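# Lift the dumbbell out of its cradle and hold it

## Task

Raise the entire dumbbell so that it sits at least three fingers' width above where it rested in its cradle, and keep it gripped there securely without motion.

## Robot and tools

Robot: a single custom six-joint arm (upper arm 666 mm, forearm 558 mm) carrying a Robotiq 140 two-finger gripper with a wrist camera. Joints from the base outward: waist, shoulder, elbow, forearm roll, wrist pitch, wrist roll. The elbow range is -2.792 to 2.792 rad and the others span -6.283 to 6.283 rad. Load limits in N m are waist 309, shoulder 309, elbow 145, and 40.9 for each wrist joint. Anything held adds to these loads.

Frames: the scene frame has its origin on the table top under the arm's base, +z up, and +y to the left when facing along +x. The base may be slightly tilted. In the gripper's own axes the fingers point along +z and the jaws open and close along y. end_effector_position is the spot between the pads when they are shut. Closed fingertips extend about 33 mm past it, and fully open ones about 9 mm. Closing pushes the tips roughly 24 mm further out, so keep that much clearance above a surface.

execute_actions(actions): actions is a list of up to 15 actions. Each action is a table of up to 15 rows, and each row lasts one control step of 1/30 s. An action always runs 15 steps (0.5 s), and a shorter table repeats its final row. A row is 9 numbers, each in [-1, 1]: dx, dy, dz, rx, ry, rz, position, force_limit, speed. The first six are an offset, not a pose. They are measured in the gripper's own axes from the gripper's measured pose when that action began, and every row refers back to that same starting pose rather than to the row before. For a call's first action, the start is the last pose reported in this scene. Scale: 1.0 equals 0.6 m for dx, dy, dz and 180 degrees for the rotation vector rx, ry, rz. The last three numbers are absolute gripper settings. position +1 is fully open (140 mm), the pads touch near -0.8, and -1 keeps closing until blocked. force_limit runs from about 14 N at -1 through 60 N at 0 to 107 N at +1 (for parts up to 40 mm wide). speed sets how fast the jaws move: about 30 mm/s at -1, 140 at 0 and 250 at +1. An empty list only returns the current state and images.

Every step, the commanded pose is clipped to within 70 mm and 16 degrees of the measured pose, and damped inverse kinematics then drives the joints, favouring position over orientation. Distant targets therefore take several actions. When an action ends, the arm goes only as far as its last clipped pose, so send the rest in later actions. The "Hand target" line shows the pose currently being driven toward.

move(target, speed, stop_force, blocking): target is one 9-number row in the same format and scale. Its offset is taken from the pose in the latest result that shows one, and its finger numbers are sent at the start. The path is straight and lasts 0.5 to 10 s. A path needing longer is cut off at 10 s, short of the target. speed is the top path speed in m/s, from 0.002 to 0.5, default 0.25. Rotation is capped at twice that value in rad/s. The path ignores obstacles, and the real gripper lags it, may drift off it, and may overshoot the speed near full stretch. stop_force (optional, 20 to 80 N, not accepted in the first 0.2 s of a scene) ends the path once the estimated push against the motion rises by that amount for 2 steps in a row. The arm then backs up 2 steps and holds, possibly pressing up to twice the set force for about a second. That force is estimated from joint torques along the line to the target, so it is unreliable while rotating and unavailable near stretched poses. Leave it out when moving away from something you press on. blocking=false returns after 0.5 s while the arm keeps going, and cannot be combined with stop_force. Poll with wait(0), or call stop, before sending anything else. The "move:" line gives the ending (done, off_target, moving, held, fault, or contact, which ranks above held, done and off_target), the distance from target, and limits: paced means the sent pose was clipped, and held means some steps were blocked, after which motion can jump well past speed.

wait(seconds): 0 to 10. It runs the scene with the last command held and returns early if a running move finishes. stop: brakes a running move, needing room to slow down; the fingers continue. zoom_image(camera, region): camera is cam_high, cam_low or cam_wrist, and region is [x0, y0, x1, y1] in pixels from the top-left corner, at most 504 by 504. read_manual(section): only "licences". finished_scene(scene): ends the current scene, given its number, so the goal must already hold steadily.

Results: the state line gives end_effector_position in metres, end_effector_quat_wxyz, and linear and angular velocities (m/s, rad/s) in the scene frame. Reported position can be off, more so at long reach. A Joint positions line lists the joints in order. position_measured is in counts, from 3 (fully open) to 230 (pads meeting), and is not linear in mm. object_status: 0 moving, 1 blocked while opening, 2 blocked while closing (a real grip), 3 reached the requested position or pads met. To grasp, send position -1 and confirm 2. To squeeze harder during a grip, raise force_limit and switch position between -1 and -0.98. "pose unreachable" means the clearance check altered or blocked the command, and the base mount counts as arm.

Cameras: cam_high and cam_low are 672x504, and cam_wrist is a 616x616 fisheye. Calibrations are supplied but may be off by a few degrees and millimetres.

Hazards: a joint torque at its limit, or 144 N of outside force anywhere on the arm, tool or load, triggers a 10 s stop that skips the rest of the call. The arm is stiff, so aiming even slightly beyond a firm contact can fault. Approach slowly and use stop_force. Holding loads warms the motors: a MOTOR HOT line warns you, and OVER-TEMPERATURE FAULT means the brakes are set. The held part may be tugged briefly, so grip firmly. Never knock or drop objects off the table. Avoid slams, drops, slips and heavy pushing, and prefer smooth, economical motion.

Each tool is called after "Emit:" as a command line: name --argument value for each argument, lists and objects as JSON in quotes; but a table of rows of numbers goes row by row, as --pt "numbers of a row", without its own name.

## Session

Emit:
execute_actions --actions '[]'

Scene clock: 0.00 s.
end_effector_position=(+0.7789, -0.3340, +0.2245) position_measured=3 object_status=3 end_effector_quat_wxyz=(-0.352, +0.605, -0.598, +0.390) end_effector_velocity=(-0.001, +0.000, -0.001) end_effector_angular_velocity=(+0.002, +0.001, -0.000)
Joint positions: [-0.687  0.461  2.151  2.248  0.71   0.402]
Joint velocities: [-0.     0.     0.001 -0.001 -0.     0.002]
Hand target: +0.779, -0.334, +0.225; -0.352, +0.605, -0.598, +0.390

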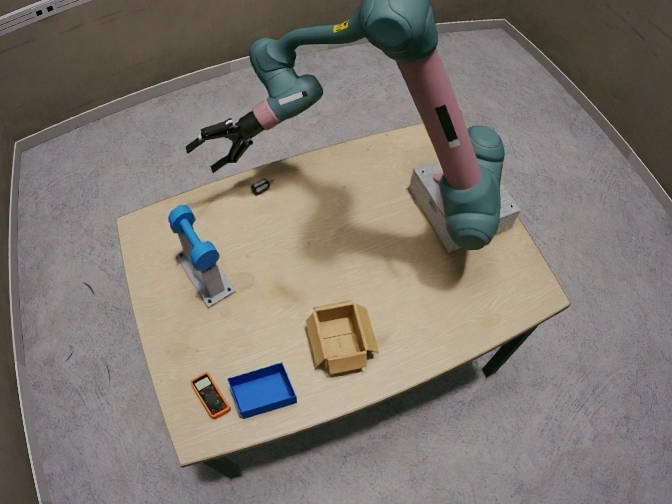

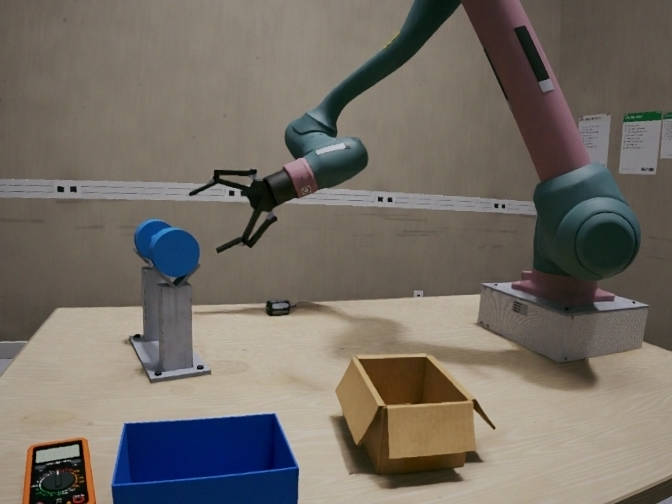

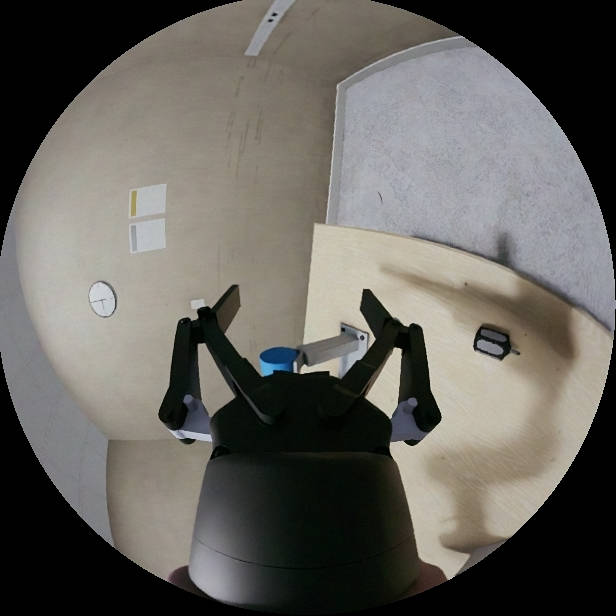

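Emit:
move --target '[-0.389,0.056,-0.1,0.149,-0.082,-0.003,0.4,1,0]'

Scene clock: 20.63 s.
end_effector_position=(+0.7144, -0.1003, +0.2092) position_measured=78 object_status=3 end_effector_quat_wxyz=(+0.554, -0.555, +0.439, -0.439) end_effector_velocity=(-0.000, +0.000, -0.000) end_effector_angular_velocity=(+0.001, -0.003, -0.001)
Joint positions: [-0.544  0.699  2.445  2.405  1.571 -0.   ]
Joint velocities: [ 0.001  0.002  0.001  0.002  0.005 -0.002]
Hand target: +0.714, -0.100, +0.209; +0.554, -0.555, +0.439, -0.439
Off the commanded pose: 0.001 m, 0 deg.
move: done
camera_calibration (this result's frames):
cam_wrist: T_world_to_cam=[[-0.016689, -0.0550831, -0.998342, 0.211618], [-0.630083, 0.775857, -0.0322747, 0.530908], [0.776348, 0.6285, -0.0476552, -0.279844], [0, 0, 0, 1]] pos_world=[0.555305, -0.22437, 0.215066]

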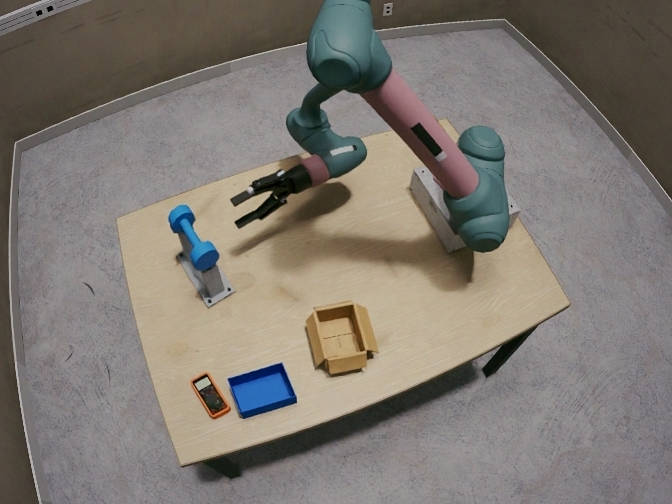

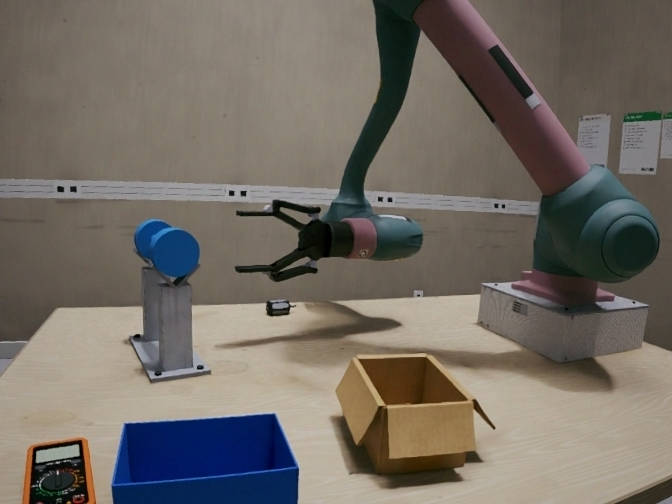

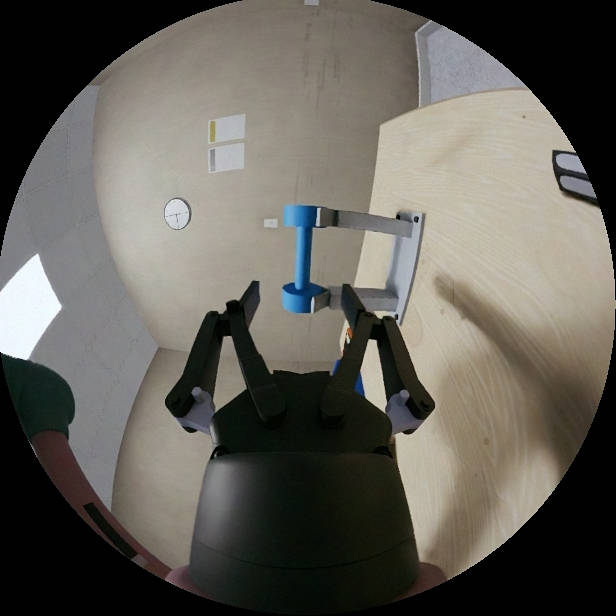

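Emit:
move --target '[0.01,0.006,0.25,0,0,0,0.4,1,0]' --speed 0.12

Scene clock: 26.60 s.
end_effector_position=(+0.8616, -0.0717, +0.2053) position_measured=78 object_status=3 end_effector_quat_wxyz=(+0.554, -0.555, +0.439, -0.439) end_effector_velocity=(+0.001, +0.001, -0.000) end_effector_angular_velocity=(+0.000, +0.001, +0.002)
Joint positions: [-0.37   0.733  2.208  2.57   1.4    0.109]
Joint velocities: [ 0.002  0.    -0.002 -0.001 -0.003  0.002]
Hand target: +0.862, -0.072, +0.205; +0.554, -0.555, +0.439, -0.439
Off the commanded pose: 0.000 m, 0 deg.
move: done
camera_calibration (this result's frames):
cam_wrist: T_world_to_cam=[[-0.0168043, -0.0553025, -0.998328, 0.211797], [-0.630151, 0.775798, -0.0323684, 0.601446], [0.776291, 0.628553, -0.0478857, -0.412204], [0, 0, 0, 1]] pos_world=[0.702552, -0.195796, 0.211172]

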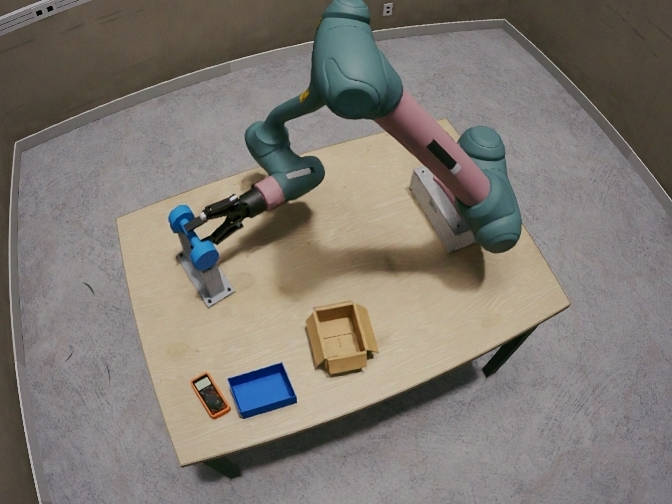

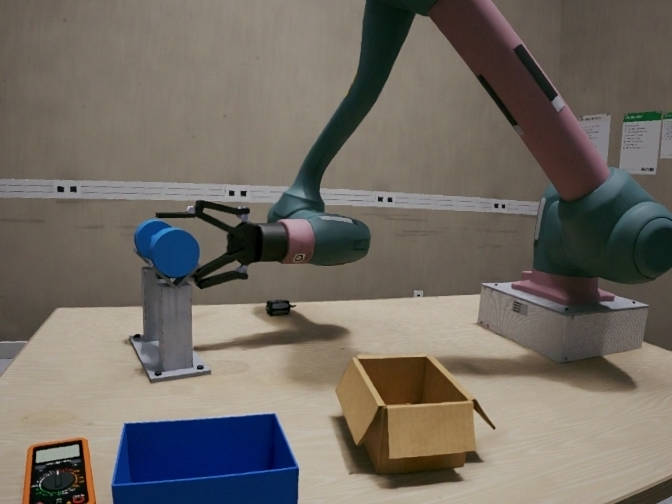

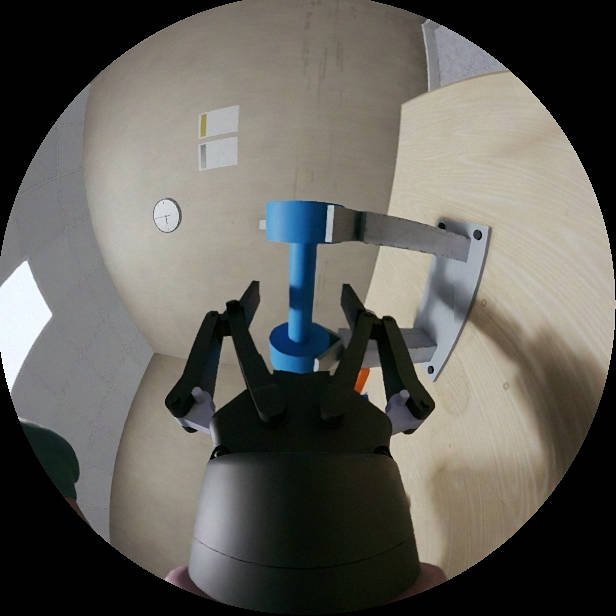

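Emit:
execute_actions --actions '[[[0,0,0.025,0,0,0,0.4,1,0]],[[0,0,0,0,0,0,-1,1,-0.3]],[[0,0,0,0,0,0,-1,1,-0.3]],[[0,0,0,0,0,0,-1,1,-0.3]]]'

Emit:
move --target '[0,-0.17,0,0,0,0,-1,1,-0.3]' --speed 0.07

Scene clock: 37.83 s.
end_effector_position=(+0.8762, -0.0683, +0.2052) position_measured=195 object_status=2 end_effector_quat_wxyz=(+0.554, -0.555, +0.439, -0.439) end_effector_velocity=(-0.001, -0.000, -0.001) end_effector_angular_velocity=(-0.001, +0.002, -0.001)
Joint positions: [-0.356  0.738  2.183  2.583  1.382  0.117]
Joint velocities: [ 0.    -0.     0.002  0.001 -0.001 -0.002]
Hand target: +0.876, -0.068, +0.205; +0.554, -0.555, +0.439, -0.439
Off the commanded pose: 0.000 m, 0 deg.
camera_calibration (this result's frames):
cam_wrist: T_world_to_cam=[[-0.0168805, -0.0552941, -0.998327, 0.212205], [-0.630151, 0.7758, -0.0323139, 0.607953], [0.776289, 0.628551, -0.0479395, -0.425677], [0, 0, 0, 1]] pos_world=[0.717133, -0.192357, 0.211088]

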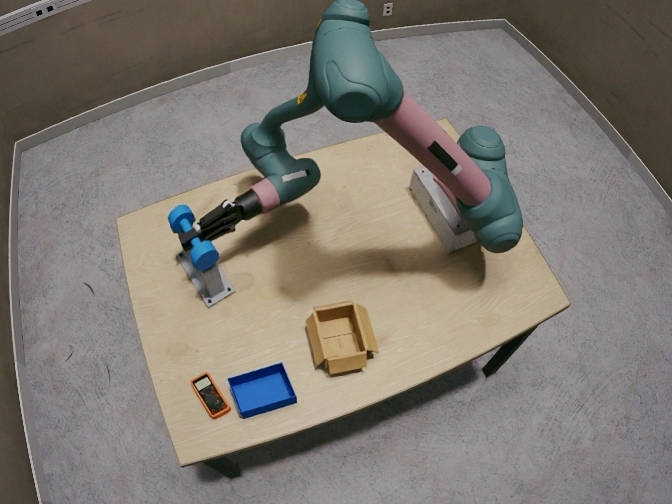

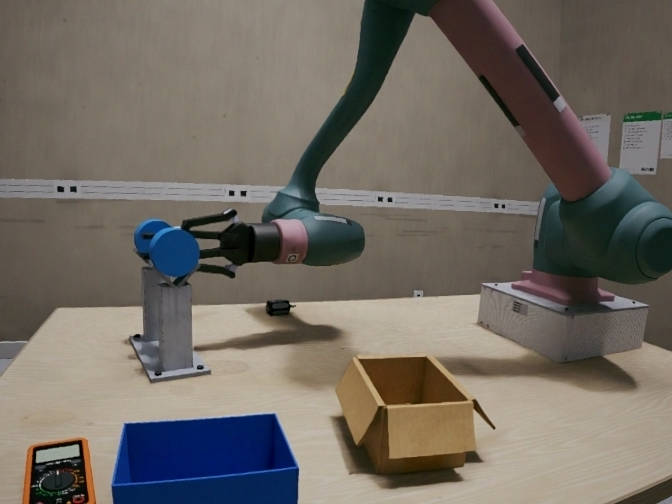

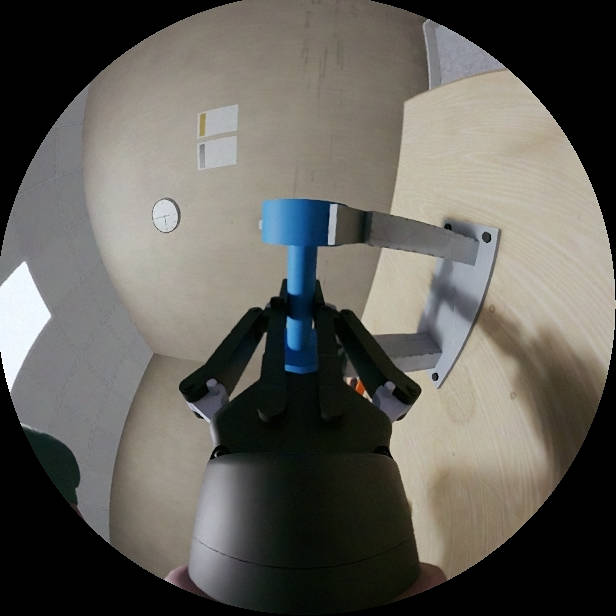

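Scene clock: 39.63 s.
end_effector_position=(+0.8763, -0.0679, +0.3071) position_measured=195 object_status=2 end_effector_quat_wxyz=(+0.554, -0.555, +0.439, -0.439) end_effector_velocity=(+0.000, +0.001, +0.001) end_effector_angular_velocity=(-0.001, -0.000, +0.003)
Joint positions: [-0.355  0.56   2.183  2.557  1.232  0.217]
Joint velocities: [ 0.    -0.002 -0.001 -0.003 -0.001  0.001]
Hand target: +0.876, -0.068, +0.307; +0.554, -0.555, +0.439, -0.439
Off the commanded pose: 0.000 m, 0 deg.
move: done
camera_calibration (this result's frames):
cam_wrist: T_world_to_cam=[[-0.0168476, -0.0551225, -0.998337, 0.313884], [-0.630273, 0.775706, -0.0321938, 0.611047], [0.776191, 0.628683, -0.047811, -0.421059], [0, 0, 0, 1]] pos_world=[0.717237, -0.191978, 0.312903]

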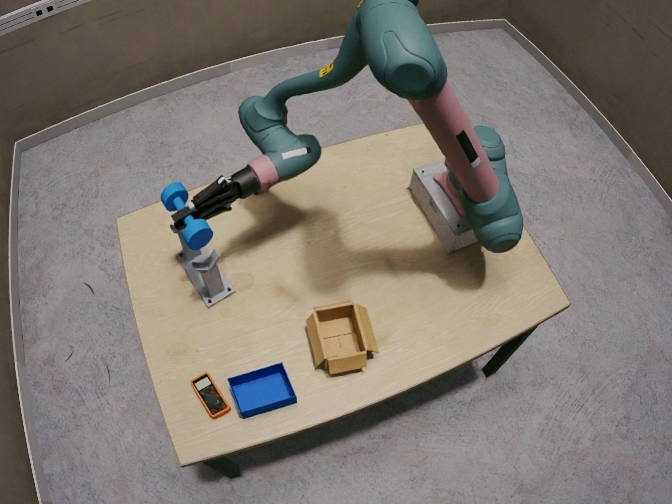

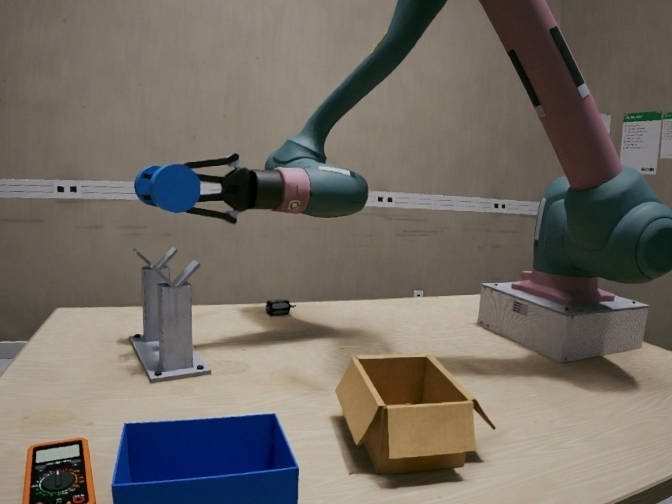

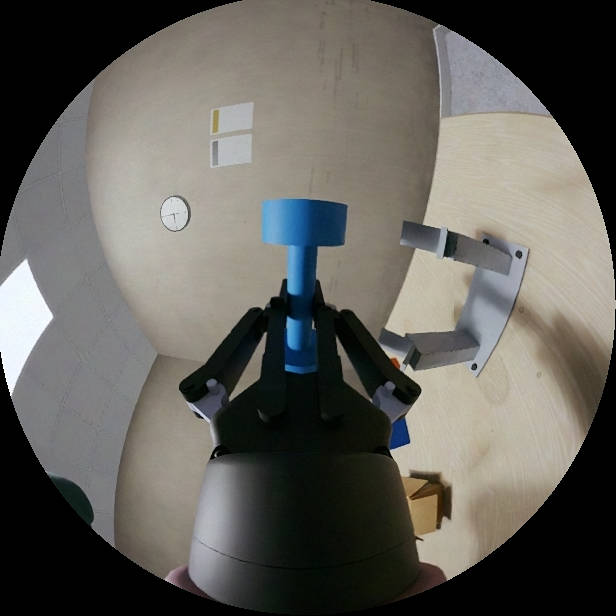

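Emit:
finished_scene --scene 1

The scene is finished: the task was done.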